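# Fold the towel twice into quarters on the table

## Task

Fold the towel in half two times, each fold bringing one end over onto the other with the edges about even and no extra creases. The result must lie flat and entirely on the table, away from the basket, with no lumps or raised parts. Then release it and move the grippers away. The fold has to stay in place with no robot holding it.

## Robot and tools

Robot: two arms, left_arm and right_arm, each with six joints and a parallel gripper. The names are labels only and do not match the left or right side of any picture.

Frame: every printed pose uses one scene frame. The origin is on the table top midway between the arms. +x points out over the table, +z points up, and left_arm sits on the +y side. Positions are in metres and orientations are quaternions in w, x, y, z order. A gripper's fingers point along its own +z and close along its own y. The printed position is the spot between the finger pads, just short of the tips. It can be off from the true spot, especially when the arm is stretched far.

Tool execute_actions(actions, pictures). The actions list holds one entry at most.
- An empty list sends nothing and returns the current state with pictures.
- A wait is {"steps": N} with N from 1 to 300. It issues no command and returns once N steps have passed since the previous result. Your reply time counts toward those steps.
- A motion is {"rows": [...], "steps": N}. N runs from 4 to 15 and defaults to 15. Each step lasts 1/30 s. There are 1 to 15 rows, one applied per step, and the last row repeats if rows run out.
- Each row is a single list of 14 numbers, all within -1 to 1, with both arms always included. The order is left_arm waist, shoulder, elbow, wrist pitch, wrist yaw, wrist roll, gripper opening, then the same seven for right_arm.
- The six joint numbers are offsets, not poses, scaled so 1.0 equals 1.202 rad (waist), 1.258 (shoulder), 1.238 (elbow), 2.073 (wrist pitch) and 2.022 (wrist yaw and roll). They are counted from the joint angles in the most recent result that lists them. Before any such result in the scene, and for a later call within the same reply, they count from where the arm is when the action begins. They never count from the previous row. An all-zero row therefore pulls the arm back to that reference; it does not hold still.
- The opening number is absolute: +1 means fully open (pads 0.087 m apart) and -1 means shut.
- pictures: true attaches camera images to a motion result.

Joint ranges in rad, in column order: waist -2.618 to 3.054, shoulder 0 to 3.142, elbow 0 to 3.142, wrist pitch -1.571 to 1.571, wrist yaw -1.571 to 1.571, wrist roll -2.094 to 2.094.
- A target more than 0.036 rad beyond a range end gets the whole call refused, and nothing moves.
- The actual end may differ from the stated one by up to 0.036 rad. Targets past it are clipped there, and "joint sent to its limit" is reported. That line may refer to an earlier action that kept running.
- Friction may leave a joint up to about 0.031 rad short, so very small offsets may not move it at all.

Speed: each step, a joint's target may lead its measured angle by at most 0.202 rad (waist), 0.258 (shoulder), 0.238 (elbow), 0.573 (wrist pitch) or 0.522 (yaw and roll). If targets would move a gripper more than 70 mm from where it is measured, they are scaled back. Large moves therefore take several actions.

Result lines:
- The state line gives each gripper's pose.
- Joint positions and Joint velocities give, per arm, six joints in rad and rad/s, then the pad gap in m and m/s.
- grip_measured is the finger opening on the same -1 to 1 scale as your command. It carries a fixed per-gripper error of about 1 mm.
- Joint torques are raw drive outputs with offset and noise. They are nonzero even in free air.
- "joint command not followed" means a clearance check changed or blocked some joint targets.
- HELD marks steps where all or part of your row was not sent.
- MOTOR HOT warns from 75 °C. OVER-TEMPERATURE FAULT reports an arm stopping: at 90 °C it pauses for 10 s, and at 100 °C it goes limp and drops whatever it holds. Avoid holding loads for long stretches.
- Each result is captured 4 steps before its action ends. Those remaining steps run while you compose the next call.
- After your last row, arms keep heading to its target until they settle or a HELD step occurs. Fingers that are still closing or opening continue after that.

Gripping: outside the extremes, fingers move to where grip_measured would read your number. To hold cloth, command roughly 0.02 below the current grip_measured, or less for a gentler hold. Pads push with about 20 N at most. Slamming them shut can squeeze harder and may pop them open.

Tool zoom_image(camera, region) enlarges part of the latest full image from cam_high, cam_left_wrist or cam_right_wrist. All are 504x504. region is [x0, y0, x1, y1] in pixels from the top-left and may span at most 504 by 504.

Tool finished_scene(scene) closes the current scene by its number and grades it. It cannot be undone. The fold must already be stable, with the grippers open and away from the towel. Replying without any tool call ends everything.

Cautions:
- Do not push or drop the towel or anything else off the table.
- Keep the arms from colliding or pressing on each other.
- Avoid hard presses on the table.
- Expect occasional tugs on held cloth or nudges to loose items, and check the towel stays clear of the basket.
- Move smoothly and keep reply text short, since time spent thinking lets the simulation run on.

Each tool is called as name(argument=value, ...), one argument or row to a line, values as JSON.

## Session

execute_actions(
  actions=[],
)

Scene clock: 0.00 s of 6870.00 s.
left_arm: end_effector_position=(+0.3636, +0.3606, +0.3521) grip_measured=+0.997 end_effector_quat_wxyz=(+0.699, +0.006, +0.715, -0.011) | right_arm: end_effector_position=(+0.3546, -0.2914, +0.3589) grip_measured=+0.988 end_effector_quat_wxyz=(+0.700, -0.074, +0.707, +0.068)
Joint positions: left_arm=[-0.001  1.042  1.034 -0.017 -0.007 -0.008  0.087] | right_arm=[ 0.014  1.054  1.055 -0.011  0.006 -0.008  0.087]
Joint velocities: left_arm=[ 0.007 -0.002 -0.012 -0.007 -0.007 -0.022 -0.001] | right_arm=[-0.012 -0.012 -0.012 -0.037 -0.007  0.007 -0.001]
Joint torques (N m, as the arm reports them, + toward a larger angle): no reading
Motor temperatures (°C, as the motors report them): left_arm=[25 24 26 25 23 24] | right_arm=[25 27 26 25 25 23]

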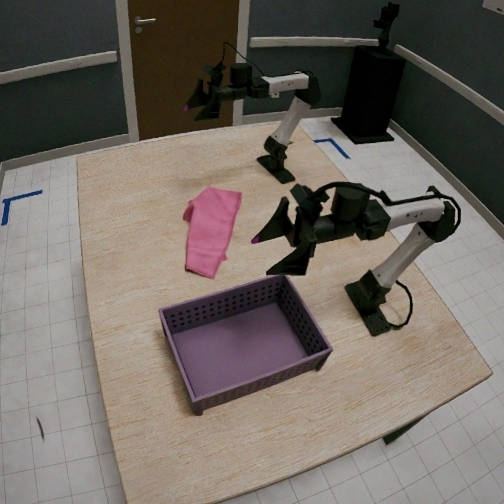

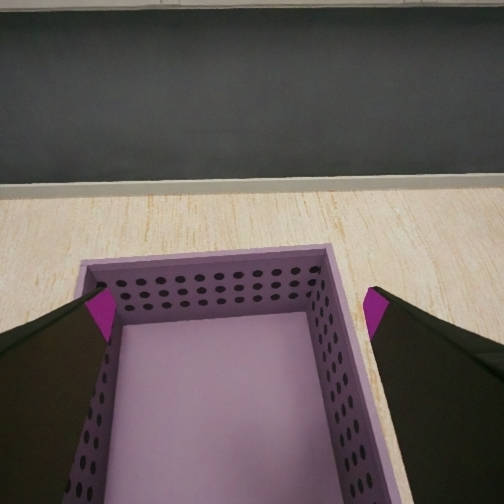

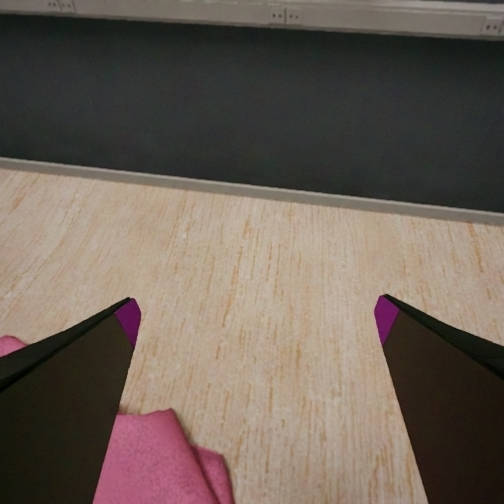

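zoom_image(
  camera="cam_high",
  region=[155,175,275,295],
)

Region (155, 175, 275, 295) of cam_high's 504x504 image, scaled by 4.200, with more detail than that image has.

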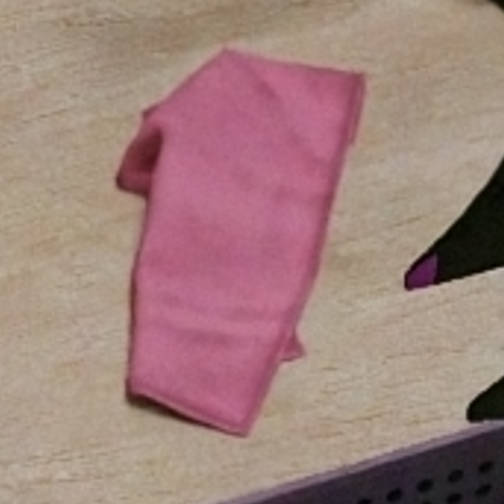

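execute_actions(
  actions=[
    {"rows":[[-0.05,-0.02,0,-0.04,0,0,0.4,0.02,0,-0.01,-0.04,0,0,0.4],[-0.1,-0.04,0,-0.09,0,0,0.4,0.04,0.01,-0.02,-0.09,0,0,0.4],[-0.17,-0.06,0,-0.14,0,0,0.4,0.07,0.03,-0.03,-0.14,0,0,0.4],[-0.24,-0.08,0,-0.19,0,0,0.4,0.1,0.05,-0.04,-0.19,0,0,0.4],[-0.31,-0.1,0,-0.24,0,0,0.4,0.13,0.08,-0.05,-0.24,0,0,0.4],[-0.38,-0.12,0,-0.29,0,0,0.4,0.16,0.11,-0.06,-0.29,0,0,0.4],[-0.45,-0.14,0,-0.34,0,0,0.4,0.19,0.14,-0.07,-0.33,0,0,0.4],[-0.52,-0.16,0,-0.39,0,0,0.4,0.21,0.17,-0.08,-0.365,0,0,0.4],[-0.59,-0.18,0,-0.44,0,0,0.4,0.23,0.2,-0.09,-0.365,0,0,0.4],[-0.66,-0.2,0,-0.49,0,0,0.4,0.25,0.23,-0.1,-0.365,0,0,0.4],[-0.73,-0.2,0,-0.54,0,0,0.4,0.265,0.25,-0.115,-0.365,0,0,0.4],[-0.8,-0.2,0,-0.58,0,0,0.4,0.265,0.278,-0.13,-0.365,0,0,0.4],[-0.87,-0.2,0,-0.58,0,0,0.4,0.265,0.278,-0.13,-0.365,0,0,0.4],[-0.94,-0.2,0,-0.58,0,0,0.4,0.265,0.278,-0.13,-0.365,0,0,0.4],[-1,-0.2,0,-0.58,0,0,0.4,0.265,0.278,-0.13,-0.365,0,0,0.4]],"steps":15},
  ],
)

execute_actions(
  actions=[
    {"steps":18},
  ],
  pictures=true,
)

Scene clock: 1.33 s of 6870.00 s.
left_arm: end_effector_position=(+0.2424, +0.2240, +0.2864) grip_measured=+0.400 end_effector_quat_wxyz=(+0.547, +0.207, +0.798, -0.145) | right_arm: end_effector_position=(+0.3200, -0.2336, +0.2290) grip_measured=+0.400 end_effector_quat_wxyz=(+0.509, -0.163, +0.840, +0.093)
Joint positions: left_arm=[-0.491  0.866  1.034 -0.536 -0.007 -0.008  0.061] | right_arm=[ 0.189  1.159  1.023 -0.347  0.008 -0.008  0.061]
Joint velocities: left_arm=[-1.233 -0.535 -0.012 -1.722  0.022  0.051 -0.   ] | right_arm=[ 0.525  0.681 -0.212 -0.872  0.007 -0.007  0.   ]
Joint torques (N m, as the arm reports them, + toward a larger angle): left_arm=[-0.83 -1.59  6.54  1.72 -0.02 -0.09] | right_arm=[ 0.35 -2.03  5.33  1.59  0.08 -0.04]
Motor temperatures (°C, as the motors report them): left_arm=[25 24 26 25 23 24] | right_arm=[25 27 26 26 25 23]
Steps of this call (steps 1 to 29: nothing new was sent; steps 30 to 40: the first 11 steps of this action). Readings (joint positions):
30: left_arm=[-0.008 1.040 1.034 -0.021 -0.010 -0.008] | right_arm=[0.015 1.054 1.055 -0.017 0.006 -0.008]
31: left_arm=[-0.031 1.034 1.034 -0.042 -0.015 -0.008] | right_arm=[0.022 1.054 1.055 -0.036 0.007 -0.008]
33: left_arm=[-0.136 1.006 1.034 -0.132 -0.021 -0.008] | right_arm=[0.058 1.055 1.052 -0.108 0.008 -0.008]
37: left_arm=[-0.359 0.926 1.034 -0.356 -0.010 -0.008] | right_arm=[0.134 1.098 1.040 -0.254 0.008 -0.008]
40: the state above

Scene clock: 1.93 s of 6870.00 s.
left_arm: end_effector_position=(+0.0423, +0.2080, +0.1912) grip_measured=+0.400 end_effector_quat_wxyz=(+0.251, +0.543, +0.781, -0.177) | right_arm: end_effector_position=(+0.2038, -0.2431, +0.0577) grip_measured=+0.400 end_effector_quat_wxyz=(+0.155, -0.255, +0.954, +0.036)
Joint positions: left_arm=[-1.192  0.805  1.034 -1.176  0.    -0.008  0.061] | right_arm=[ 0.323  1.401  0.896 -0.746  0.007 -0.008  0.061]
Joint velocities: left_arm=[-0.027  0.002  0.012 -0.168 -0.037  0.037  0.   ] | right_arm=[ 0.022 -0.002 -0.022 -0.081  0.037 -0.066 -0.   ]
Joint torques (N m, as the arm reports them, + toward a larger angle): left_arm=[-1.19 -1.16  5.98  1.32 -0.12 -0.07] | right_arm=[ 0.51 -5.47  5.93  0.94 -0.01 -0.01]
Motor temperatures (°C, as the motors report them): left_arm=[25 24 26 25 23 24] | right_arm=[25 27 26 26 25 23]
Kept back: nothing.
Steps of this call (steps 1 to 4: the last 4 steps of your previous action; steps 5 to 18: the robot went on to your last target). Readings (joint positions):
1: left_arm=[-0.534 0.849 1.034 -0.595 -0.007 -0.008] | right_arm=[0.207 1.183 1.014 -0.373 0.008 -0.008]
2: left_arm=[-0.577 0.836 1.034 -0.654 -0.007 -0.008] | right_arm=[0.224 1.210 1.004 -0.399 0.008 -0.008]
4: left_arm=[-0.666 0.819 1.034 -0.772 -0.007 -0.008] | right_arm=[0.254 1.263 0.981 -0.456 0.008 -0.008]
8: left_arm=[-0.916 0.809 1.034 -0.998 -0.010 -0.008] | right_arm=[0.308 1.363 0.928 -0.597 0.008 -0.008]
18: the state above

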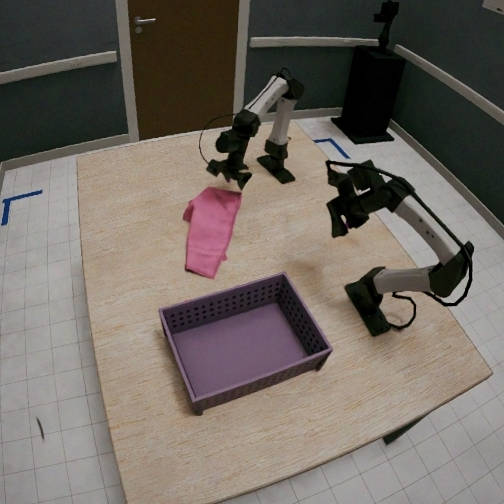

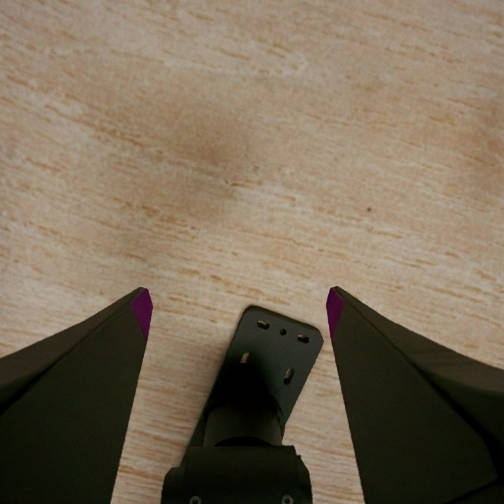

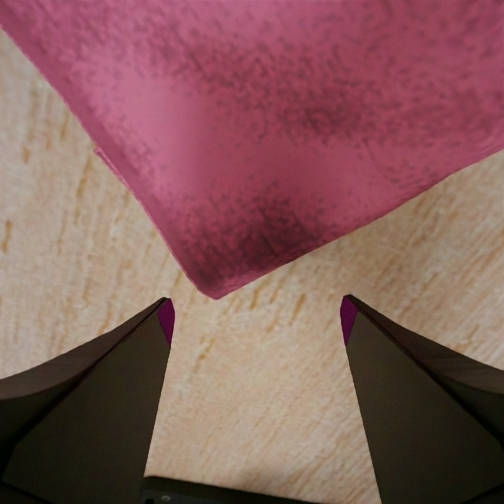

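execute_actions(
  actions=[
    {"rows":[[0.03,0.05,0.06,0,0,0,0.4,0,-0.02,0,0,0,0,0.4],[0.06,0.11,0.13,0,0,0,0.4,0,-0.04,0,0,0,0,0.4],[0.1,0.18,0.2,0,0,0,0.4,0,-0.06,0.02,0,0,0,0.4],[0.14,0.25,0.27,0,0,0,0.4,0,-0.08,0.04,0,0,0,0.4],[0.18,0.32,0.34,0,0,0,0.4,0,-0.1,0.06,0,0,0,0.4],[0.22,0.39,0.41,0,0,0,0.4,0,-0.12,0.08,0,0,0,0.4],[0.26,0.46,0.48,0,0,0,0.4,0,-0.12,0.1,0,0,0,0.4],[0.3,0.53,0.55,0,0,0,0.4,0,-0.12,0.1,0,0,0,0.4],[0.34,0.6,0.62,0.02,0,0,0.4,0,-0.12,0.1,0,0,0,0.4],[0.38,0.67,0.69,0.04,0,0,0.4,0,-0.12,0.1,0,0,0,0.4],[0.42,0.74,0.75,0.06,0,0,0.4,0,-0.12,0.1,0,0,0,0.4],[0.46,0.81,0.81,0.08,0,0,0.4,0,-0.12,0.1,0,0,0,0.4],[0.5,0.88,0.86,0.08,0,0,0.4,0,-0.12,0.1,0,0,0,0.4],[0.535,0.94,0.9,0.08,0,0,0.4,0,-0.12,0.1,0,0,0,0.4],[0.535,1,0.92,0.08,0,0,0.4,0,-0.12,0.1,0,0,0,0.4]],"steps":15},
  ],
)

execute_actions(
  actions=[
    {"steps":16},
  ],
  pictures=true,
)

Scene clock: 2.80 s of 6870.00 s.
left_arm: end_effector_position=(+0.2033, +0.1176, +0.2809) grip_measured=+0.400 end_effector_quat_wxyz=(+0.307, +0.386, +0.857, -0.145) | right_arm: end_effector_position=(+0.2362, -0.2247, +0.1341) grip_measured=+0.400 end_effector_quat_wxyz=(+0.283, -0.246, +0.924, +0.070)
Joint positions: left_arm=[-0.821  1.452  1.725 -1.15   0.009 -0.008  0.061] | right_arm=[ 0.323  1.255  1.015 -0.74   0.007 -0.008  0.061]
Joint velocities: left_arm=[ 1.053  1.78   1.707  0.462  0.007 -0.007  0.   ] | right_arm=[-0.007 -0.139  0.115  0.125  0.007 -0.066 -0.   ]
Joint torques (N m, as the arm reports them, + toward a larger angle): left_arm=[ 0.53 -4.79  5.85  1.57 -0.07 -0.11] | right_arm=[-0.49 -4.55  6.39  1.17  0.   -0.01]
Motor temperatures (°C, as the motors report them): left_arm=[25 24 26 26 23 24] | right_arm=[25 27 26 26 25 23]
Steps of this call (steps 1 to 15: the robot went on to your last target; steps 16 to 26: the first 11 steps of this action). Readings (joint positions):
16: left_arm=[-1.188 0.811 1.043 -1.196 0.001 -0.008] | right_arm=[0.323 1.401 0.896 -0.754 0.007 -0.008]
17: left_arm=[-1.174 0.836 1.074 -1.209 0.003 -0.008] | right_arm=[0.323 1.398 0.896 -0.754 0.007 -0.008]
19: left_arm=[-1.110 0.947 1.207 -1.224 0.006 -0.008] | right_arm=[0.323 1.376 0.899 -0.755 0.007 -0.008]
23: left_arm=[-0.943 1.248 1.527 -1.195 0.009 -0.008] | right_arm=[0.323 1.291 0.973 -0.761 0.007 -0.008]
26: the state above

Scene clock: 3.33 s of 6870.00 s.
left_arm: end_effector_position=(+0.4048, +0.0949, +0.1910) grip_measured=+0.400 end_effector_quat_wxyz=(+0.294, +0.269, +0.913, -0.089) | right_arm: end_effector_position=(+0.2365, -0.2245, +0.1356) grip_measured=+0.400 end_effector_quat_wxyz=(+0.285, -0.246, +0.924, +0.070)
Joint positions: left_arm=[-0.55   2.093  2.157 -1.011  0.001 -0.008  0.061] | right_arm=[ 0.323  1.253  1.018 -0.74   0.007 -0.008  0.061]
Joint velocities: left_arm=[ 0.002 -0.154  0.002 -0.007  0.007 -0.051 -0.   ] | right_arm=[-0.007  0.002 -0.017 -0.007  0.037  0.007  0.   ]
Joint torques (N m, as the arm reports them, + toward a larger angle): left_arm=[ -0.52 -12.12   7.59   1.49   0.02  -0.11] | right_arm=[-0.41 -5.12  7.12  1.29 -0.01 -0.05]
Motor temperatures (°C, as the motors report them): left_arm=[25 25 26 26 23 24] | right_arm=[25 27 26 26 25 23]
Kept back: nothing.
Steps of this call (steps 1 to 4: the last 4 steps of your previous action; steps 5 to 16: the robot went on to your last target). Readings (joint positions):
1: left_arm=[-0.784 1.512 1.780 -1.131 0.009 -0.008] | right_arm=[0.323 1.253 1.018 -0.737 0.007 -0.008]
2: left_arm=[-0.746 1.570 1.833 -1.113 0.009 -0.008] | right_arm=[0.323 1.253 1.018 -0.737 0.007 -0.008]
4: left_arm=[-0.670 1.683 1.942 -1.088 0.009 -0.008] | right_arm=[0.323 1.253 1.018 -0.740 0.007 -0.008]
8: left_arm=[-0.571 1.914 2.131 -1.026 0.003 -0.008] | right_arm=[0.323 1.253 1.018 -0.740 0.007 -0.008]
16: the state above

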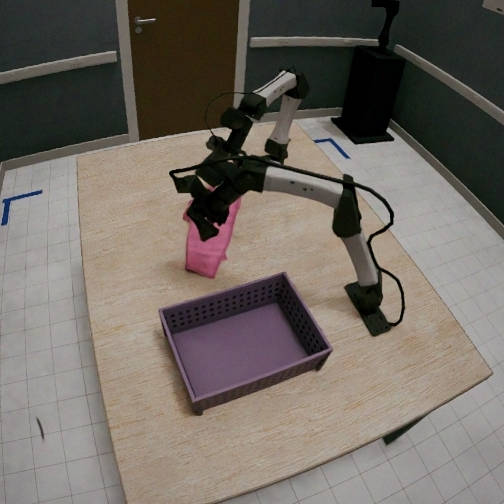

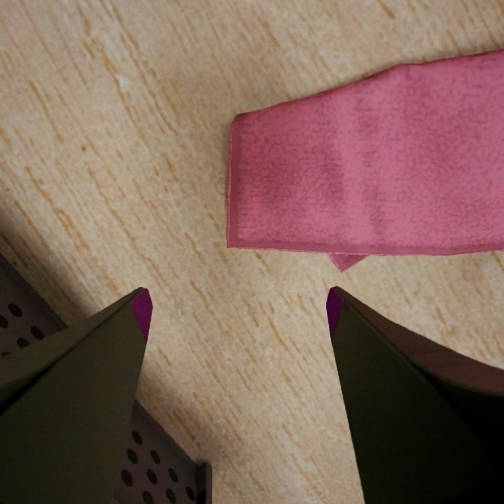

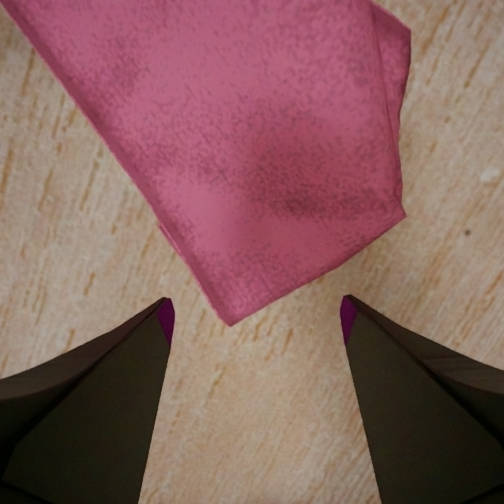

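execute_actions(
  actions=[
    {"rows":[[-0.01,0.02,0,0,0,0,0.3,0,0,0,0,0,0,0.4],[-0.025,0.05,0,0.01,0,0,0.3,0,0,0,0,0,0,0.4],[-0.025,0.08,0,0.025,0,0,0.3,0,0,0,0,0,0,0.4],[-0.025,0.11,0,0.025,0,0,0.3,0,0,0,0,0,0,0.4],[-0.025,0.14,0,0.025,0,0,0.3,0,0,0,0,0,0,0.4],[-0.025,0.17,0,0.025,0,0,0.3,0,0,0,0,0,0,0.4],[-0.025,0.195,0,0.025,0,0,0.3,0,0,0,0,0,0,0.4],[-0.025,0.22,0,0.025,0,0,0.3,0,0,0,0,0,0,0.4],[-0.025,0.24,0,0.025,0,0,0.3,0,0,0,0,0,0,0.4],[-0.025,0.255,0,0.025,0,0,0.3,0,0,0,0,0,0,0.4],[-0.025,0.265,0,0.025,0,0,0.3,0,0,0,0,0,0,0.4]],"steps":15},
  ],
)

execute_actions(
  actions=[
    {"steps":10},
  ],
  pictures=true,
)

Scene clock: 4.00 s of 6870.00 s.
left_arm: end_effector_position=(+0.4142, +0.0757, +0.0640) grip_measured=+0.300 end_effector_quat_wxyz=(+0.197, +0.286, +0.936, -0.062) | right_arm: end_effector_position=(+0.2365, -0.2245, +0.1356) grip_measured=+0.400 end_effector_quat_wxyz=(+0.285, -0.246, +0.924, +0.070)
Joint positions: left_arm=[-0.571  2.365  2.166 -0.957  0.    -0.008  0.057] | right_arm=[ 0.323  1.253  1.018 -0.74   0.007 -0.008  0.061]
Joint velocities: left_arm=[ 0.007  1.106 -0.002  0.007 -0.022 -0.051 -0.001] | right_arm=[ 0.007 -0.012  0.007  0.007 -0.007 -0.007 -0.   ]
Joint torques (N m, as the arm reports them, + toward a larger angle): left_arm=[ -1.03 -13.04   5.81   1.21  -0.01  -0.08] | right_arm=[-0.34 -4.76  6.8   1.39  0.03  0.01]
Motor temperatures (°C, as the motors report them): left_arm=[25 25 27 26 23 24] | right_arm=[25 27 26 26 25 23]
Steps of this call (steps 1 to 9: the robot went on to your last target; steps 10 to 20: the first 11 steps of this action). Readings (joint positions):
10: left_arm=[-0.550 2.064 2.157 -1.010 0.001 -0.008] | right_arm=[0.323 1.253 1.018 -0.740 0.007 -0.008]
11: left_arm=[-0.551 2.071 2.157 -1.006 0.000 -0.008] | right_arm=[0.323 1.253 1.018 -0.740 0.007 -0.008]
13: left_arm=[-0.558 2.107 2.162 -0.987 0.000 -0.008] | right_arm=[0.323 1.253 1.018 -0.740 0.007 -0.008]
17: left_arm=[-0.570 2.244 2.166 -0.960 0.000 -0.008] | right_arm=[0.323 1.253 1.018 -0.740 0.007 -0.008]
20: the state above

Scene clock: 4.33 s of 6870.00 s.
left_arm: end_effector_position=(+0.4080, +0.0791, +0.0322) grip_measured=+0.300 end_effector_quat_wxyz=(+0.164, +0.289, +0.942, -0.051) | right_arm: end_effector_position=(+0.2365, -0.2245, +0.1356) grip_measured=+0.400 end_effector_quat_wxyz=(+0.285, -0.246, +0.924, +0.070)
Joint positions: left_arm=[-0.572  2.421  2.155 -0.96  -0.    -0.008  0.057] | right_arm=[ 0.323  1.253  1.018 -0.74   0.007 -0.008  0.061]
Joint velocities: left_arm=[-0.012 -0.076 -0.002  0.007 -0.007 -0.022 -0.001] | right_arm=[-0.027 -0.012  0.022 -0.066 -0.007 -0.051 -0.   ]
Joint torques (N m, as the arm reports them, + toward a larger angle): left_arm=[ -1.01 -12.28   6.5    1.11   0.01  -0.11] | right_arm=[-0.33 -4.8   6.81  1.37  0.06  0.01]
Motor temperatures (°C, as the motors report them): left_arm=[25 25 27 26 23 24] | right_arm=[25 27 26 26 25 23]
Kept back: nothing.
Steps of this call (steps 1 to 4: the last 4 steps of your previous action; steps 5 to 10: the robot went on to your last target). Readings (joint positions):
1: left_arm=[-0.571 2.399 2.166 -0.957 0.000 -0.008] | right_arm=[0.323 1.253 1.018 -0.740 0.007 -0.008]
2: left_arm=[-0.571 2.426 2.163 -0.957 0.000 -0.008] | right_arm=[0.323 1.253 1.018 -0.740 0.007 -0.008]
4: left_arm=[-0.571 2.453 2.155 -0.960 0.000 -0.008] | right_arm=[0.323 1.253 1.018 -0.740 0.007 -0.008]
8: left_arm=[-0.572 2.430 2.155 -0.960 -0.000 -0.008] | right_arm=[0.323 1.253 1.018 -0.740 0.007 -0.008]
10: the state above

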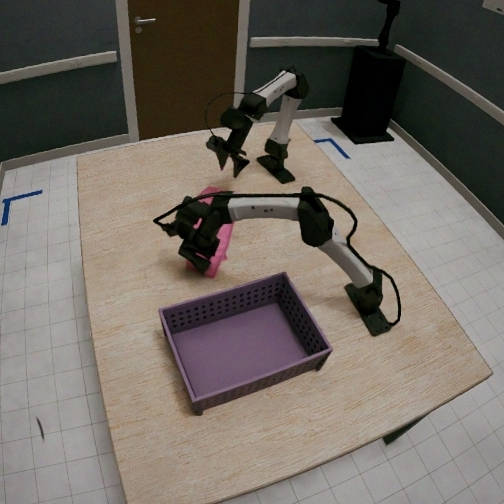

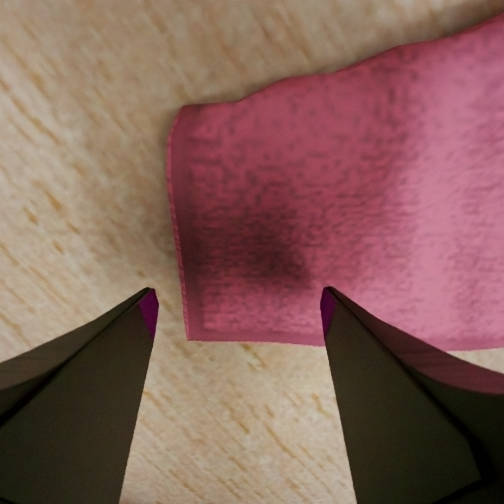

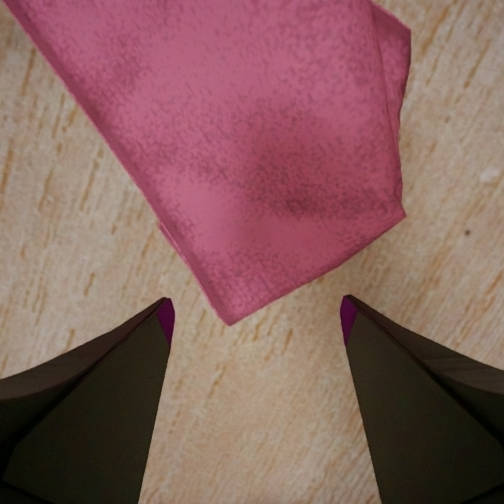

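execute_actions(
  actions=[
    {"rows":[[0.02,0,0,-0.03,0,0,0.3,0,0,0,0,0,0,0.4],[0.025,0.01,0,-0.03,0,0,0.3,0,0,0,0,0,0,0.4],[0.025,0.02,0,-0.03,0,0,0.3,0,0,0,0,0,0,0.4],[0.025,0.03,0,-0.03,0,0,0.3,0,0,0,0,0,0,0.4],[0.025,0.04,0,-0.03,0,0,0.3,0,0,0,0,0,0,0.4],[0.025,0.05,0,-0.03,0,0,0.3,0,0,0,0,0,0,0.4]],"steps":12},
  ],
)

execute_actions(
  actions=[
    {"rows":[[0,0.025,0,0,0,0,0.15,0,0,0,0,0,0,0.4],[0,0.025,0,0,0,0,0,0,0,0,0,0,0,0.4],[0,0.025,0,0,0,0,-0.15,0,0,0,0,0,0,0.4],[0,0.025,0,0,0,0,-0.3,0,0,0,0,0,0,0.4],[0,0.025,0,0,0,0,-0.45,0,0,0,0,0,0,0.4],[0,0.025,0,0,0,0,-0.6,0,0,0,0,0,0,0.4],[0,0.025,0,0,0,0,-0.75,0,0,0,0,0,0,0.4],[0,0.025,0,0,0,0,-0.88,0,0,0,0,0,0,0.4],[0,0.025,0,0,0,0,-1,0,0,0,0,0,0,0.4]],"steps":15},
  ],
  pictures=true,
)

Scene clock: 4.87 s of 6870.00 s.
left_arm: end_effector_position=(+0.4074, +0.0936, +0.0197) grip_measured=+0.300 end_effector_quat_wxyz=(+0.141, +0.279, +0.949, -0.043) | right_arm: end_effector_position=(+0.2365, -0.2245, +0.1356) grip_measured=+0.400 end_effector_quat_wxyz=(+0.285, -0.246, +0.924, +0.070)
Joint positions: left_arm=[-0.549  2.445  2.155 -0.986 -0.    -0.008  0.057] | right_arm=[ 0.323  1.253  1.018 -0.74   0.007 -0.008  0.061]
Joint velocities: left_arm=[ 0.042  0.237  0.017 -0.095  0.037 -0.022 -0.001] | right_arm=[-0.007 -0.012 -0.007  0.022 -0.095  0.037 -0.   ]
Joint torques (N m, as the arm reports them, + toward a larger angle): left_arm=[ -0.22 -11.25   6.26   0.82   0.01  -0.09] | right_arm=[-0.34 -4.66  6.81  1.34 -0.02  0.02]
Motor temperatures (°C, as the motors report them): left_arm=[25 26 27 26 23 24] | right_arm=[25 27 26 26 25 23]
Steps of this call (steps 1 to 8: the robot went on to your last target; steps 9 to 16: the first 8 steps of this action). Readings (joint positions):
9: left_arm=[-0.571 2.420 2.155 -0.963 -0.000 -0.008] | right_arm=[0.323 1.253 1.018 -0.740 0.007 -0.008]
10: left_arm=[-0.570 2.420 2.155 -0.969 -0.000 -0.008] | right_arm=[0.323 1.253 1.018 -0.740 0.007 -0.008]
12: left_arm=[-0.563 2.422 2.155 -0.979 -0.000 -0.008] | right_arm=[0.323 1.253 1.018 -0.740 0.007 -0.008]
16: the state above

Scene clock: 5.37 s of 6870.00 s.
left_arm: end_effector_position=(+0.4044, +0.0916, +0.0145) grip_measured=-0.887 end_effector_quat_wxyz=(+0.132, +0.279, +0.950, -0.051) | right_arm: end_effector_position=(+0.2365, -0.2245, +0.1356) grip_measured=+0.400 end_effector_quat_wxyz=(+0.285, -0.246, +0.924, +0.070)
Joint positions: left_arm=[-0.548  2.455  2.155 -0.987  0.021 -0.01   0.005] | right_arm=[ 0.323  1.253  1.018 -0.74   0.007 -0.008  0.061]
Joint velocities: left_arm=[ 0.007  0.007 -0.002  0.037  0.037  0.007  0.1  ] | right_arm=[-0.007 -0.007  0.002  0.066 -0.051 -0.022 -0.   ]
Joint torques (N m, as the arm reports them, + toward a larger angle): left_arm=[ -0.56 -11.04   6.26   1.01  -0.19  -0.06] | right_arm=[-0.44 -4.81  6.75  1.42 -0.02 -0.02]
Motor temperatures (°C, as the motors report them): left_arm=[25 26 27 26 23 24] | right_arm=[25 27 26 26 25 23]
Steps of this call (steps 1 to 4: the last 4 steps of your previous action; steps 5 to 15: the first 11 steps of this action, its rows measured from where the robot was after step 4). Readings (joint positions):
4: left_arm=[-0.548 2.455 2.155 -0.989 0.004 -0.009] | right_arm=[0.323 1.253 1.018 -0.740 0.007 -0.008]
5: left_arm=[-0.548 2.455 2.155 -0.989 0.005 -0.009] | right_arm=[0.323 1.253 1.018 -0.740 0.007 -0.008]
6: left_arm=[-0.548 2.455 2.155 -0.989 0.011 -0.010] | right_arm=[0.323 1.253 1.018 -0.740 0.007 -0.008]
8: left_arm=[-0.548 2.455 2.155 -0.988 0.014 -0.010] | right_arm=[0.323 1.253 1.018 -0.740 0.007 -0.008]
12: left_arm=[-0.548 2.455 2.155 -0.988 0.018 -0.010] | right_arm=[0.323 1.253 1.018 -0.740 0.007 -0.008]
15: the state above

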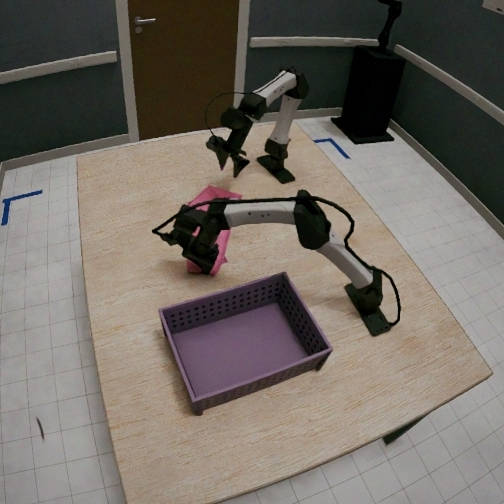

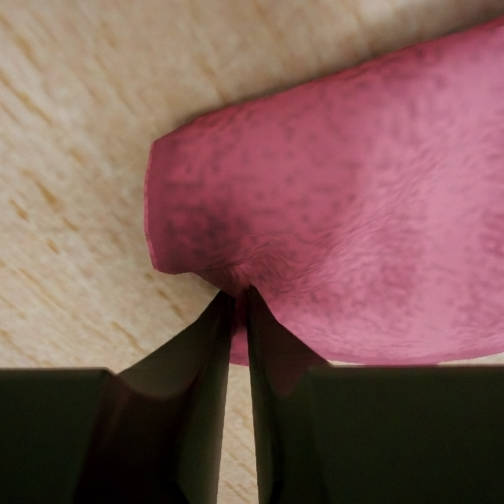

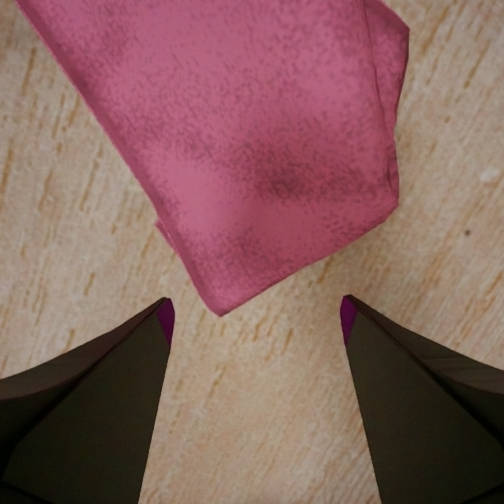

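execute_actions(
  actions=[
    {"rows":[[0,-0.03,0,0,0,0,-1,-0.02,-0.02,0,0,0,0,0.4],[0,-0.07,0,0,0,0,-1,-0.04,-0.04,0,0,0,0,0.4],[-0.01,-0.11,0,0,0,0,-1,-0.06,-0.06,0,-0.02,0,0,0.4],[-0.02,-0.15,0,0,0,0,-1,-0.08,-0.08,0,-0.04,0,0,0.4],[-0.03,-0.19,0,0,0,0,-1,-0.1,-0.1,0,-0.06,0,0,0.4],[-0.04,-0.23,0,0,0,0,-1,-0.12,-0.12,0,-0.08,0,0,0.4],[-0.05,-0.27,0,0,0,0,-1,-0.14,-0.14,0,-0.08,0,0,0.4],[-0.06,-0.31,0,0,0,0,-1,-0.15,-0.15,0,-0.08,0,0,0.4],[-0.07,-0.35,0,-0.02,0,0,-1,-0.15,-0.15,0,-0.08,0,0,0.4],[-0.08,-0.39,-0.02,-0.04,0,0,-1,-0.15,-0.15,0,-0.08,0,0,0.4],[-0.1,-0.43,-0.04,-0.06,0,0,-1,-0.15,-0.15,0,-0.08,0,0,0.4],[-0.12,-0.47,-0.06,-0.08,0,0,-1,-0.15,-0.15,0,-0.08,0,0,0.4],[-0.14,-0.51,-0.08,-0.08,0,0,-1,-0.15,-0.15,0,-0.08,0,0,0.4],[-0.16,-0.54,-0.1,-0.08,0,0,-1,-0.15,-0.15,0,-0.08,0,0,0.4],[-0.18,-0.56,-0.12,-0.08,0,0,-1,-0.15,-0.15,0,-0.08,0,0,0.4]],"steps":15},
  ],
)

execute_actions(
  actions=[
    {"steps":14},
  ],
  pictures=true,
)

Scene clock: 6.00 s of 6870.00 s.
left_arm: end_effector_position=(+0.3907, +0.0704, +0.1898) grip_measured=-0.896 end_effector_quat_wxyz=(+0.291, +0.292, +0.905, -0.107) | right_arm: end_effector_position=(+0.2256, -0.2818, +0.1689) grip_measured=+0.400 end_effector_quat_wxyz=(+0.319, -0.165, +0.932, +0.051)
Joint positions: left_arm=[-0.598  2.094  2.15  -0.996  0.021 -0.01   0.005] | right_arm=[ 0.153  1.073  1.018 -0.857  0.008 -0.008  0.061]
Joint velocities: left_arm=[-0.364 -1.473 -0.051 -0.271 -0.007  0.007  0.   ] | right_arm=[-0.037 -0.154  0.002 -0.168 -0.051 -0.007 -0.001]
Joint torques (N m, as the arm reports them, + toward a larger angle): left_arm=[ -2.18 -11.81   4.82   1.09   0.    -0.1 ] | right_arm=[-0.77 -2.65  6.77  1.24 -0.01 -0.04]
Motor temperatures (°C, as the motors report them): left_arm=[25 27 27 26 23 24] | right_arm=[25 27 27 26 25 23]
Steps of this call (steps 1 to 4: the last 4 steps of your previous action; steps 5 to 8: the robot went on to your last target; steps 9 to 19: the first 11 steps of this action). Readings (joint positions):
9: left_arm=[-0.548 2.450 2.155 -0.987 0.021 -0.010] | right_arm=[0.322 1.253 1.018 -0.740 0.007 -0.008]
10: left_arm=[-0.548 2.442 2.155 -0.987 0.021 -0.010] | right_arm=[0.315 1.250 1.018 -0.740 0.006 -0.008]
12: left_arm=[-0.549 2.400 2.151 -0.989 0.021 -0.010] | right_arm=[0.281 1.228 1.018 -0.753 0.005 -0.008]
16: left_arm=[-0.567 2.241 2.151 -0.990 0.021 -0.010] | right_arm=[0.182 1.124 1.018 -0.828 0.006 -0.008]
19: the state above

Scene clock: 6.47 s of 6870.00 s.
left_arm: end_effector_position=(+0.2705, +0.0661, +0.2994) grip_measured=-0.896 end_effector_quat_wxyz=(+0.341, +0.362, +0.852, -0.161) | right_arm: end_effector_position=(+0.2183, -0.2845, +0.1656) grip_measured=+0.400 end_effector_quat_wxyz=(+0.304, -0.165, +0.937, +0.048)
Joint positions: left_arm=[-0.773  1.723  2.036 -1.11   0.028 -0.01   0.005] | right_arm=[ 0.152  1.07   1.018 -0.891  0.008 -0.008  0.061]
Joint velocities: left_arm=[-0.022  0.247 -0.188 -0.227 -0.007 -0.11  -0.001] | right_arm=[-0.022 -0.007  0.002  0.037  0.051  0.081 -0.   ]
Joint torques (N m, as the arm reports them, + toward a larger angle): left_arm=[ 0.01 -6.5   4.91  1.58 -0.07 -0.09] | right_arm=[-1.28 -3.26  6.9   1.32 -0.03  0.  ]
Motor temperatures (°C, as the motors report them): left_arm=[25 27 27 26 23 24] | right_arm=[25 27 27 26 25 23]
Kept back: nothing.
Steps of this call (steps 1 to 4: the last 4 steps of your previous action; steps 5 to 14: the robot went on to your last target). Readings (joint positions):
1: left_arm=[-0.613 2.041 2.146 -1.003 0.021 -0.010] | right_arm=[0.152 1.070 1.018 -0.864 0.008 -0.008]
2: left_arm=[-0.631 1.984 2.137 -1.011 0.020 -0.010] | right_arm=[0.152 1.070 1.018 -0.869 0.008 -0.008]
4: left_arm=[-0.681 1.865 2.101 -1.026 0.019 -0.010] | right_arm=[0.152 1.070 1.018 -0.879 0.008 -0.008]
8: left_arm=[-0.773 1.711 2.065 -1.074 0.029 -0.010] | right_arm=[0.152 1.070 1.018 -0.888 0.008 -0.008]
14: the state above

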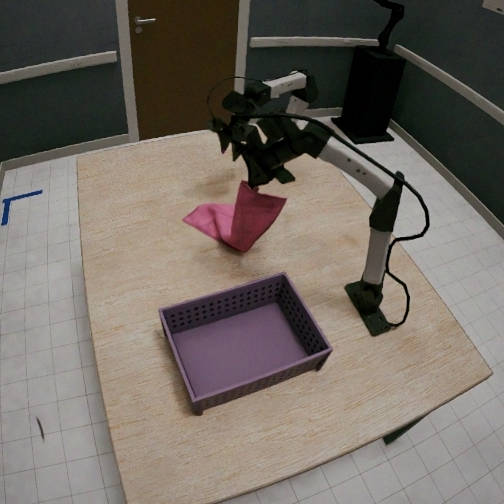

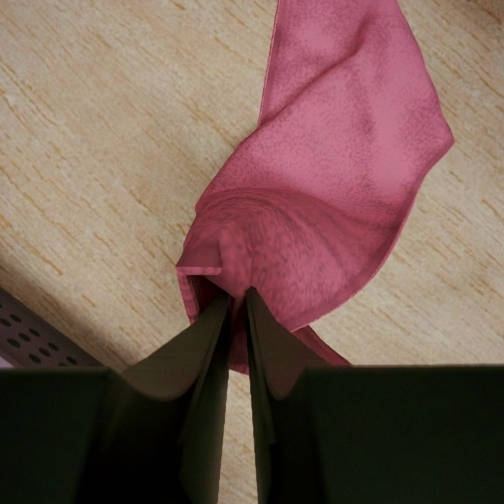

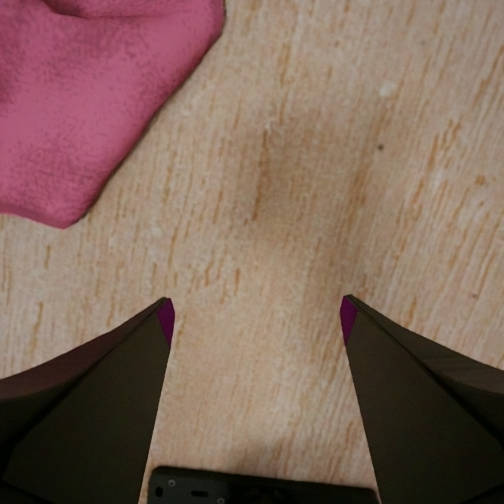

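execute_actions(
  actions=[
    {"rows":[[-0.03,-0.02,-0.03,0,0,0,-1,0,0,0,0,0,0,0.4],[-0.07,-0.05,-0.07,0,0,0,-1,0,0,0,0,0,0,0.4],[-0.11,-0.08,-0.12,0,0,0,-1,0,0,0,0,0,0,0.4],[-0.15,-0.11,-0.17,0.02,0,0,-1,0,0,0,0,0,0,0.4],[-0.19,-0.14,-0.22,0.04,0,0,-1,0,0,0,0,0,0,0.4],[-0.23,-0.17,-0.27,0.06,0,0,-1,0,0,0,0,0,0,0.4],[-0.27,-0.2,-0.32,0.08,0,0,-1,0,0,0,0,0,0,0.4],[-0.31,-0.22,-0.37,0.1,0,0,-1,0,0,0,0,0,0,0.4],[-0.35,-0.24,-0.42,0.12,0,0,-1,0,0,0,0,0,0,0.4],[-0.38,-0.26,-0.47,0.14,0,0,-1,0,0,0,0,0,0,0.4],[-0.41,-0.272,-0.52,0.15,0,0,-1,0,0,0,0,0,0,0.4],[-0.43,-0.272,-0.57,0.15,0,0,-1,0,0,0,0,0,0,0.4],[-0.45,-0.272,-0.62,0.15,0,0,-1,0,0,0,0,0,0,0.4],[-0.45,-0.272,-0.66,0.15,0,0,-1,0,0,0,0,0,0,0.4],[-0.45,-0.272,-0.69,0.15,0,0,-1,0,0,0,0,0,0,0.4]],"steps":15},
  ],
)

execute_actions(
  actions=[
    {"steps":14},
  ],
  pictures=true,
)

zoom_image(
  camera="cam_high",
  region=[170,150,370,290],
)

Scene clock: 7.17 s of 6870.00 s.
left_arm: end_effector_position=(+0.0972, +0.0332, +0.2534) grip_measured=-0.897 end_effector_quat_wxyz=(+0.296, +0.536, +0.757, -0.226) | right_arm: end_effector_position=(+0.2180, -0.2846, +0.1655) grip_measured=+0.400 end_effector_quat_wxyz=(+0.304, -0.165, +0.937, +0.048)
Joint positions: left_arm=[-1.202  1.412  1.53  -0.924  0.025 -0.01   0.005] | right_arm=[ 0.152  1.07   1.018 -0.893  0.008 -0.008  0.061]
Joint velocities: left_arm=[-1.131 -0.799 -1.717  0.93   0.022 -0.037  0.001] | right_arm=[-0.002 -0.002  0.007 -0.007  0.022 -0.007 -0.001]
Joint torques (N m, as the arm reports them, + toward a larger angle): left_arm=[-0.11 -4.04  4.47  1.45 -0.03 -0.08] | right_arm=[-0.52 -2.86  6.7   1.44 -0.05  0.02]
Motor temperatures (°C, as the motors report them): left_arm=[25 27 27 26 23 24] | right_arm=[25 27 27 26 25 23]
Steps of this call (steps 1 to 10: the robot went on to your last target; steps 11 to 21: the first 11 steps of this action). Readings (joint positions):
11: left_arm=[-0.776 1.744 2.021 -1.133 0.027 -0.010] | right_arm=[0.152 1.070 1.018 -0.893 0.008 -0.008]
12: left_arm=[-0.785 1.732 2.007 -1.126 0.023 -0.010] | right_arm=[0.152 1.070 1.018 -0.893 0.008 -0.008]
14: left_arm=[-0.842 1.674 1.932 -1.105 0.015 -0.010] | right_arm=[0.152 1.070 1.018 -0.893 0.008 -0.008]
18: left_arm=[-1.058 1.511 1.706 -1.021 0.019 -0.010] | right_arm=[0.152 1.070 1.018 -0.893 0.008 -0.008]
21: the state above

Scene clock: 7.63 s of 6870.00 s.
left_arm: end_effector_position=(+0.0492, +0.0603, +0.1478) grip_measured=-0.898 end_effector_quat_wxyz=(+0.200, +0.598, +0.754, -0.182) | right_arm: end_effector_position=(+0.2180, -0.2846, +0.1655) grip_measured=+0.400 end_effector_quat_wxyz=(+0.304, -0.165, +0.937, +0.048)
Joint positions: left_arm=[-1.312  1.388  1.184 -0.82   0.034 -0.01   0.004] | right_arm=[ 0.152  1.07   1.018 -0.893  0.008 -0.008  0.061]
Joint velocities: left_arm=[-0.012  0.002  0.002  0.022  0.022 -0.022 -0.   ] | right_arm=[-0.002 -0.007 -0.002 -0.022  0.007 -0.037 -0.   ]
Joint torques (N m, as the arm reports them, + toward a larger angle): left_arm=[-0.78 -5.57  6.53  1.52 -0.06 -0.11] | right_arm=[-0.48 -2.67  6.77  1.41 -0.07 -0.02]
Motor temperatures (°C, as the motors report them): left_arm=[25 27 27 26 23 24] | right_arm=[25 27 27 27 25 23]
Kept back: nothing.
Steps of this call (steps 1 to 4: the last 4 steps of your previous action; steps 5 to 14: the robot went on to your last target). Readings (joint positions):
1: left_arm=[-1.239 1.390 1.471 -0.896 0.028 -0.010] | right_arm=[0.152 1.070 1.018 -0.893 0.008 -0.008]
2: left_arm=[-1.269 1.375 1.413 -0.872 0.030 -0.010] | right_arm=[0.152 1.070 1.018 -0.893 0.008 -0.008]
4: left_arm=[-1.306 1.368 1.301 -0.839 0.035 -0.010] | right_arm=[0.152 1.070 1.018 -0.893 0.008 -0.008]
8: left_arm=[-1.312 1.388 1.187 -0.836 0.035 -0.010] | right_arm=[0.152 1.070 1.018 -0.893 0.008 -0.008]
14: the state above

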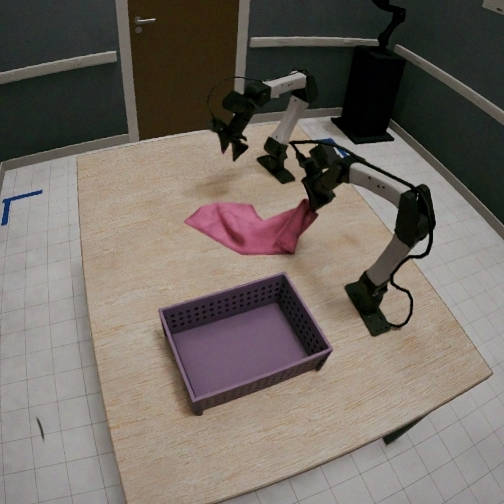

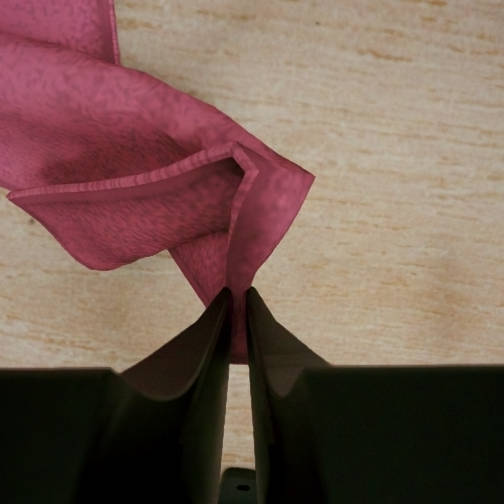

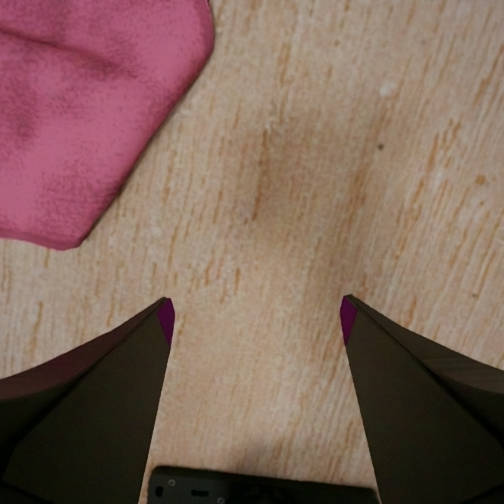

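Region (170, 150, 370, 290) of cam_high's 504x504 image, scaled by 2.520, with more detail than that image has; it fills the top 353 rows of this view, and the rest is white.

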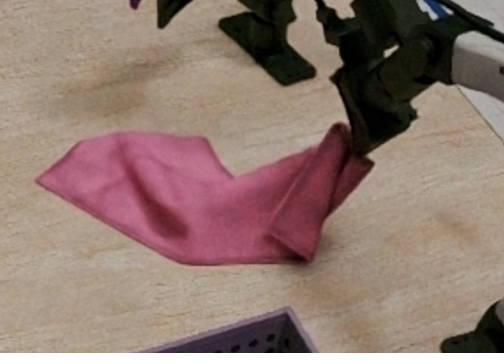

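execute_actions(
  actions=[
    {"rows":[[-0.02,0,0,0,0,-0.1,-1,0,0,0,0,0,0,0.4],[-0.04,0,0,0,0,-0.2,-1,0,0,0,0,0,0,0.4],[-0.06,0,0,0,0,-0.3,-1,0,0,0,0,0,0,0.4],[-0.08,0,0,0,0,-0.4,-1,0,0,0,0,0,0,0.4],[-0.095,0,0,0,0,-0.5,-1,0,0,0,0,0,0,0.4],[-0.095,0.02,0,0,0,-0.6,-1,0,0,0,0,0,0,0.4],[-0.095,0.04,0,0.02,0,-0.7,-1,0,0,0,0,0,0,0.4],[-0.095,0.07,0.01,0.04,0,-0.8,-1,0,0,0,0,0,0,0.4],[-0.095,0.1,0.02,0.06,0,-0.89,-1,0,0,0,0,0,0,0.4],[-0.095,0.14,0.03,0.08,0,-0.89,-1,0,0,0,0,0,0,0.4],[-0.095,0.18,0.04,0.1,0,-0.89,-1,0,0,0,0,0,0,0.4],[-0.095,0.22,0.055,0.12,0,-0.89,-1,0,0,0,0,0,0,0.4],[-0.095,0.26,0.055,0.12,0,-0.89,-1,0,0,0,0,0,0,0.4],[-0.095,0.3,0.055,0.12,0,-0.89,-1,0,0,0,0,0,0,0.4],[-0.095,0.33,0.055,0.12,0,-0.89,-1,0,0,0,0,0,0,0.4]],"steps":15},
  ],
)

execute_actions(
  actions=[
    {"steps":16},
  ],
  pictures=true,
)

zoom_image(
  camera="cam_high",
  region=[170,150,370,290],
)

Scene clock: 8.50 s of 6870.00 s.
left_arm: end_effector_position=(-0.0138, +0.0099, +0.1410) grip_measured=-0.898 end_effector_quat_wxyz=(+0.079, +0.233, +0.935, -0.256) | right_arm: end_effector_position=(+0.2180, -0.2846, +0.1655) grip_measured=+0.400 end_effector_quat_wxyz=(+0.304, -0.165, +0.937, +0.048)
Joint positions: left_arm=[-1.421  1.493  1.209 -0.745  0.034 -0.972  0.004] | right_arm=[ 0.152  1.07   1.018 -0.893  0.008 -0.008  0.061]
Joint velocities: left_arm=[ 0.007  1.272  0.379  0.901 -0.037 -2.821 -0.001] | right_arm=[-0.017 -0.002 -0.002 -0.051 -0.007 -0.037 -0.   ]
Joint torques (N m, as the arm reports them, + toward a larger angle): left_arm=[-1.   -3.02  6.8   1.45 -0.03 -0.04] | right_arm=[-0.33 -2.85  6.61  1.46  0.01 -0.08]
Motor temperatures (°C, as the motors report them): left_arm=[25 27 27 26 23 24] | right_arm=[25 27 27 27 25 23]
Steps of this call (steps 1 to 15: the robot went on to your last target; steps 16 to 26: the first 11 steps of this action). Readings (joint positions):
16: left_arm=[-1.314 1.388 1.184 -0.813 0.034 -0.038] | right_arm=[0.152 1.070 1.018 -0.893 0.008 -0.008]
17: left_arm=[-1.320 1.388 1.184 -0.813 0.033 -0.100] | right_arm=[0.152 1.070 1.018 -0.893 0.008 -0.008]
19: left_arm=[-1.352 1.388 1.184 -0.813 0.030 -0.289] | right_arm=[0.152 1.070 1.018 -0.893 0.008 -0.008]
23: left_arm=[-1.418 1.402 1.185 -0.803 0.033 -0.679] | right_arm=[0.152 1.070 1.018 -0.893 0.008 -0.008]
26: the state above

Scene clock: 9.03 s of 6870.00 s.
left_arm: end_effector_position=(-0.0115, -0.0628, +0.0690) grip_measured=-0.898 end_effector_quat_wxyz=(-0.025, -0.152, +0.965, -0.211) | right_arm: end_effector_position=(+0.2180, -0.2846, +0.1655) grip_measured=+0.400 end_effector_quat_wxyz=(+0.304, -0.165, +0.937, +0.048)
Joint positions: left_arm=[-1.421  1.809  1.251 -0.588  0.034 -1.771  0.004] | right_arm=[ 0.152  1.07   1.018 -0.893  0.008 -0.008  0.061]
Joint velocities: left_arm=[-0.007 -0.007  0.002  0.007 -0.037 -0.242  0.001] | right_arm=[ 0.002 -0.002 -0.007  0.081  0.022 -0.007  0.   ]
Joint torques (N m, as the arm reports them, + toward a larger angle): left_arm=[-0.75 -8.75  6.28  1.19 -0.08 -0.13] | right_arm=[-0.52 -2.83  6.77  1.4  -0.05  0.02]
Motor temperatures (°C, as the motors report them): left_arm=[25 27 27 26 23 24] | right_arm=[25 27 27 27 25 23]
Kept back: nothing.
Steps of this call (steps 1 to 4: the last 4 steps of your previous action; steps 5 to 16: the robot went on to your last target). Readings (joint positions):
1: left_arm=[-1.421 1.541 1.223 -0.714 0.034 -1.069] | right_arm=[0.152 1.070 1.018 -0.893 0.008 -0.008]
2: left_arm=[-1.421 1.594 1.236 -0.682 0.034 -1.167] | right_arm=[0.152 1.070 1.018 -0.893 0.008 -0.008]
4: left_arm=[-1.421 1.698 1.251 -0.627 0.034 -1.361] | right_arm=[0.152 1.070 1.018 -0.893 0.008 -0.008]
8: left_arm=[-1.421 1.819 1.251 -0.606 0.034 -1.622] | right_arm=[0.152 1.070 1.018 -0.893 0.008 -0.008]
16: the state above

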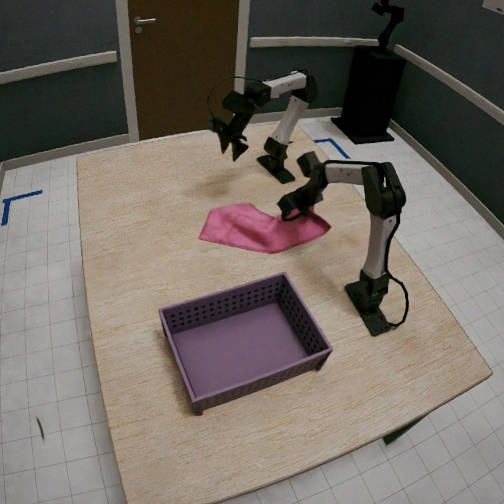

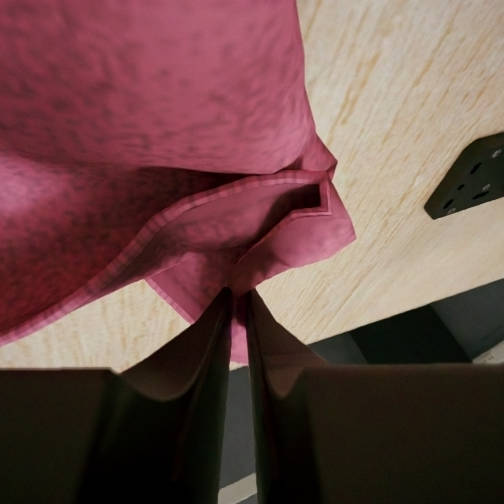

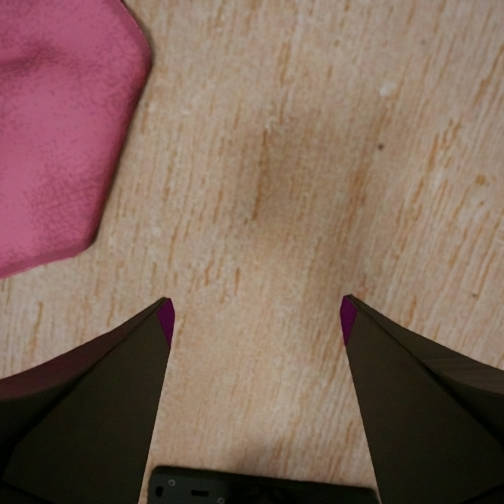

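Region (170, 150, 370, 290) of cam_high's 504x504 image, scaled by 2.520, with more detail than that image has; it fills the top 353 rows of this view, and the rest is white.

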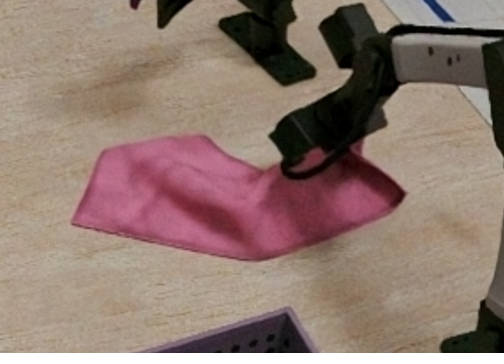

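execute_actions(
  actions=[
    {"rows":[[0,0.02,0,0,0,-0.1,-1,0,0,0,0,0,0,0.4],[0,0.04,0,0,0,-0.14,-1,0,0,0,0,0,0,0.4],[0,0.04,0,0,0,-0.14,-1,0,0,0,0,0,0,0.4],[0,0.04,0,0,0,-0.14,-1,0,0,0,0,0,0,0.4],[0,0.04,0,0,0,-0.14,-0.6,0,0,0,0,0,0,0.4],[0,0.04,0,0,0,-0.14,-0.2,0,0,0,0,0,0,0.4],[0,0.02,0,0,0,-0.14,0.2,0,0,0,0,0,0,0.4],[0,-0.02,0,0,0,-0.14,0.3,0,0,0,0,0,0,0.4],[0,-0.07,0,0,0,-0.14,0.3,0,0,0,0,0,0,0.4],[0,-0.13,-0.02,0,0,-0.14,0.3,0,0,0,0,0,0,0.4],[0,-0.2,-0.05,0,0,0,0.3,0,0,0,0,0,0,0.4],[-0.02,-0.27,-0.1,-0.03,0,0.2,0.3,0,0,0,0,0,0,0.4],[-0.04,-0.34,-0.15,-0.06,0,0.4,0.3,0,0,0,0,0,0,0.4],[-0.06,-0.41,-0.2,-0.08,0,0.6,0.3,0,0,0,0,0,0,0.4],[-0.08,-0.5,-0.25,-0.1,-0.02,0.88,0.3,0,0,0,0,0,0,0.4]],"steps":15},
  ],
)

execute_actions(
  actions=[
    {"steps":28},
  ],
  pictures=true,
)

zoom_image(
  camera="cam_high",
  region=[170,150,370,290],
)

Scene clock: 9.67 s of 6870.00 s.
left_arm: end_effector_position=(-0.0083, -0.0669, +0.0940) grip_measured=+0.298 end_effector_quat_wxyz=(-0.051, -0.253, +0.938, -0.231) | right_arm: end_effector_position=(+0.2180, -0.2846, +0.1655) grip_measured=+0.400 end_effector_quat_wxyz=(+0.304, -0.165, +0.937, +0.048)
Joint positions: left_arm=[-1.421  1.74   1.232 -0.586  0.034 -1.985  0.057] | right_arm=[ 0.152  1.07   1.018 -0.893  0.008 -0.008  0.061]
Joint velocities: left_arm=[ 0.002 -1.707 -0.549  0.037 -0.007  1.341  0.002] | right_arm=[ 0.007 -0.017 -0.007 -0.081 -0.051 -0.007 -0.001]
Joint torques (N m, as the arm reports them, + toward a larger angle): left_arm=[ -0.51 -12.68   5.96   1.16  -0.08  -0.02] | right_arm=[-0.37 -2.74  6.71  1.45 -0.04 -0.05]
Motor temperatures (°C, as the motors report them): left_arm=[25 27 27 26 23 24] | right_arm=[25 27 27 27 25 23]
Steps of this call (steps 1 to 8: the robot went on to your last target; steps 9 to 19: the first 11 steps of this action). Readings (joint positions):
9: left_arm=[-1.421 1.809 1.251 -0.586 0.034 -1.820] | right_arm=[0.152 1.070 1.018 -0.893 0.008 -0.008]
10: left_arm=[-1.421 1.811 1.251 -0.586 0.034 -1.860] | right_arm=[0.152 1.070 1.018 -0.893 0.008 -0.008]
12: left_arm=[-1.421 1.823 1.251 -0.585 0.034 -1.927] | right_arm=[0.152 1.070 1.018 -0.893 0.008 -0.008]
16: left_arm=[-1.421 1.835 1.251 -0.585 0.034 -1.998] | right_arm=[0.152 1.070 1.018 -0.893 0.008 -0.008]
19: the state above

Scene clock: 10.60 s of 6870.00 s.
left_arm: end_effector_position=(-0.0093, +0.0967, +0.1358) grip_measured=+0.300 end_effector_quat_wxyz=(+0.207, +0.649, +0.701, -0.210) | right_arm: end_effector_position=(+0.2180, -0.2846, +0.1655) grip_measured=+0.400 end_effector_quat_wxyz=(+0.304, -0.165, +0.937, +0.048)
Joint positions: left_arm=[-1.506  1.169  0.964 -0.767  0.001 -0.043  0.057] | right_arm=[ 0.152  1.07   1.018 -0.893  0.008 -0.008  0.061]
Joint velocities: left_arm=[-0.017 -0.002 -0.007 -0.022 -0.007  0.256 -0.001] | right_arm=[ 0.007 -0.007  0.022 -0.007  0.051 -0.051 -0.   ]
Joint torques (N m, as the arm reports them, + toward a larger angle): left_arm=[-1.23 -2.62  5.25  1.26 -0.12  0.  ] | right_arm=[-0.42 -2.74  6.65  1.42 -0.02 -0.01]
Motor temperatures (°C, as the motors report them): left_arm=[25 27 27 26 23 24] | right_arm=[25 27 27 27 25 23]
Kept back: nothing.
Steps of this call (steps 1 to 4: the last 4 steps of your previous action; steps 5 to 28: the robot went on to your last target). Readings (joint positions):
1: left_arm=[-1.421 1.673 1.209 -0.588 0.034 -1.909] | right_arm=[0.152 1.070 1.018 -0.893 0.008 -0.008]
2: left_arm=[-1.425 1.597 1.183 -0.593 0.033 -1.828] | right_arm=[0.152 1.070 1.018 -0.893 0.008 -0.008]
4: left_arm=[-1.446 1.449 1.128 -0.609 0.030 -1.698] | right_arm=[0.152 1.070 1.018 -0.893 0.008 -0.008]
8: left_arm=[-1.495 1.220 1.021 -0.671 0.018 -1.395] | right_arm=[0.152 1.070 1.018 -0.893 0.008 -0.008]
28: the state above

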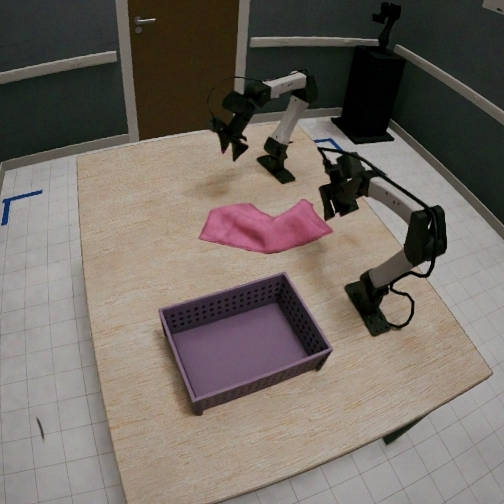

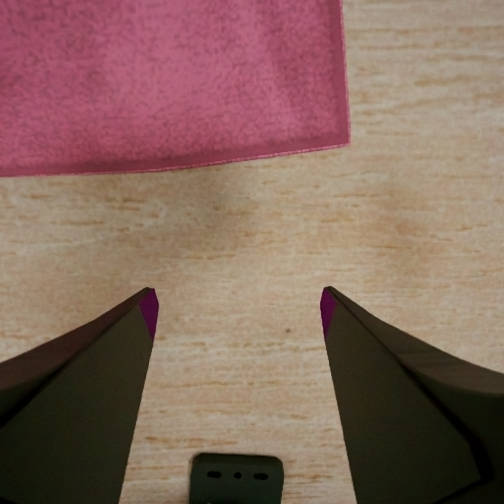

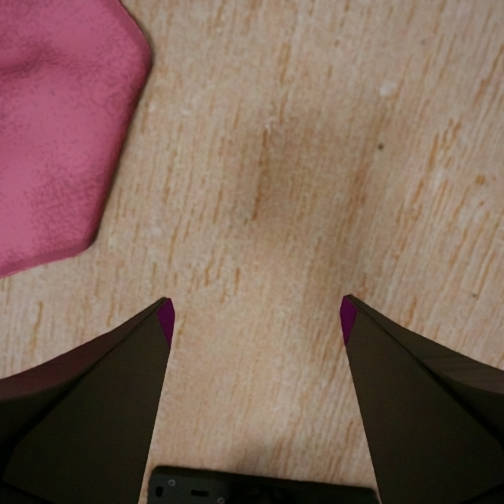

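Region (170, 150, 370, 290) of cam_high's 504x504 image, scaled by 2.520, with more detail than that image has; it fills the top 353 rows of this view, and the rest is white.

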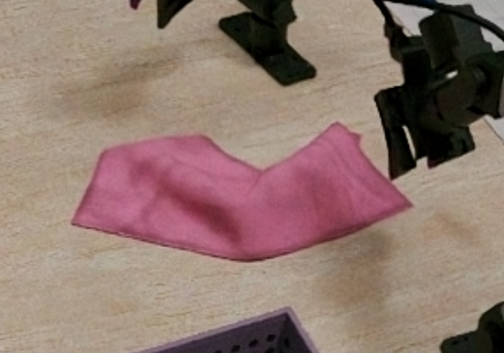

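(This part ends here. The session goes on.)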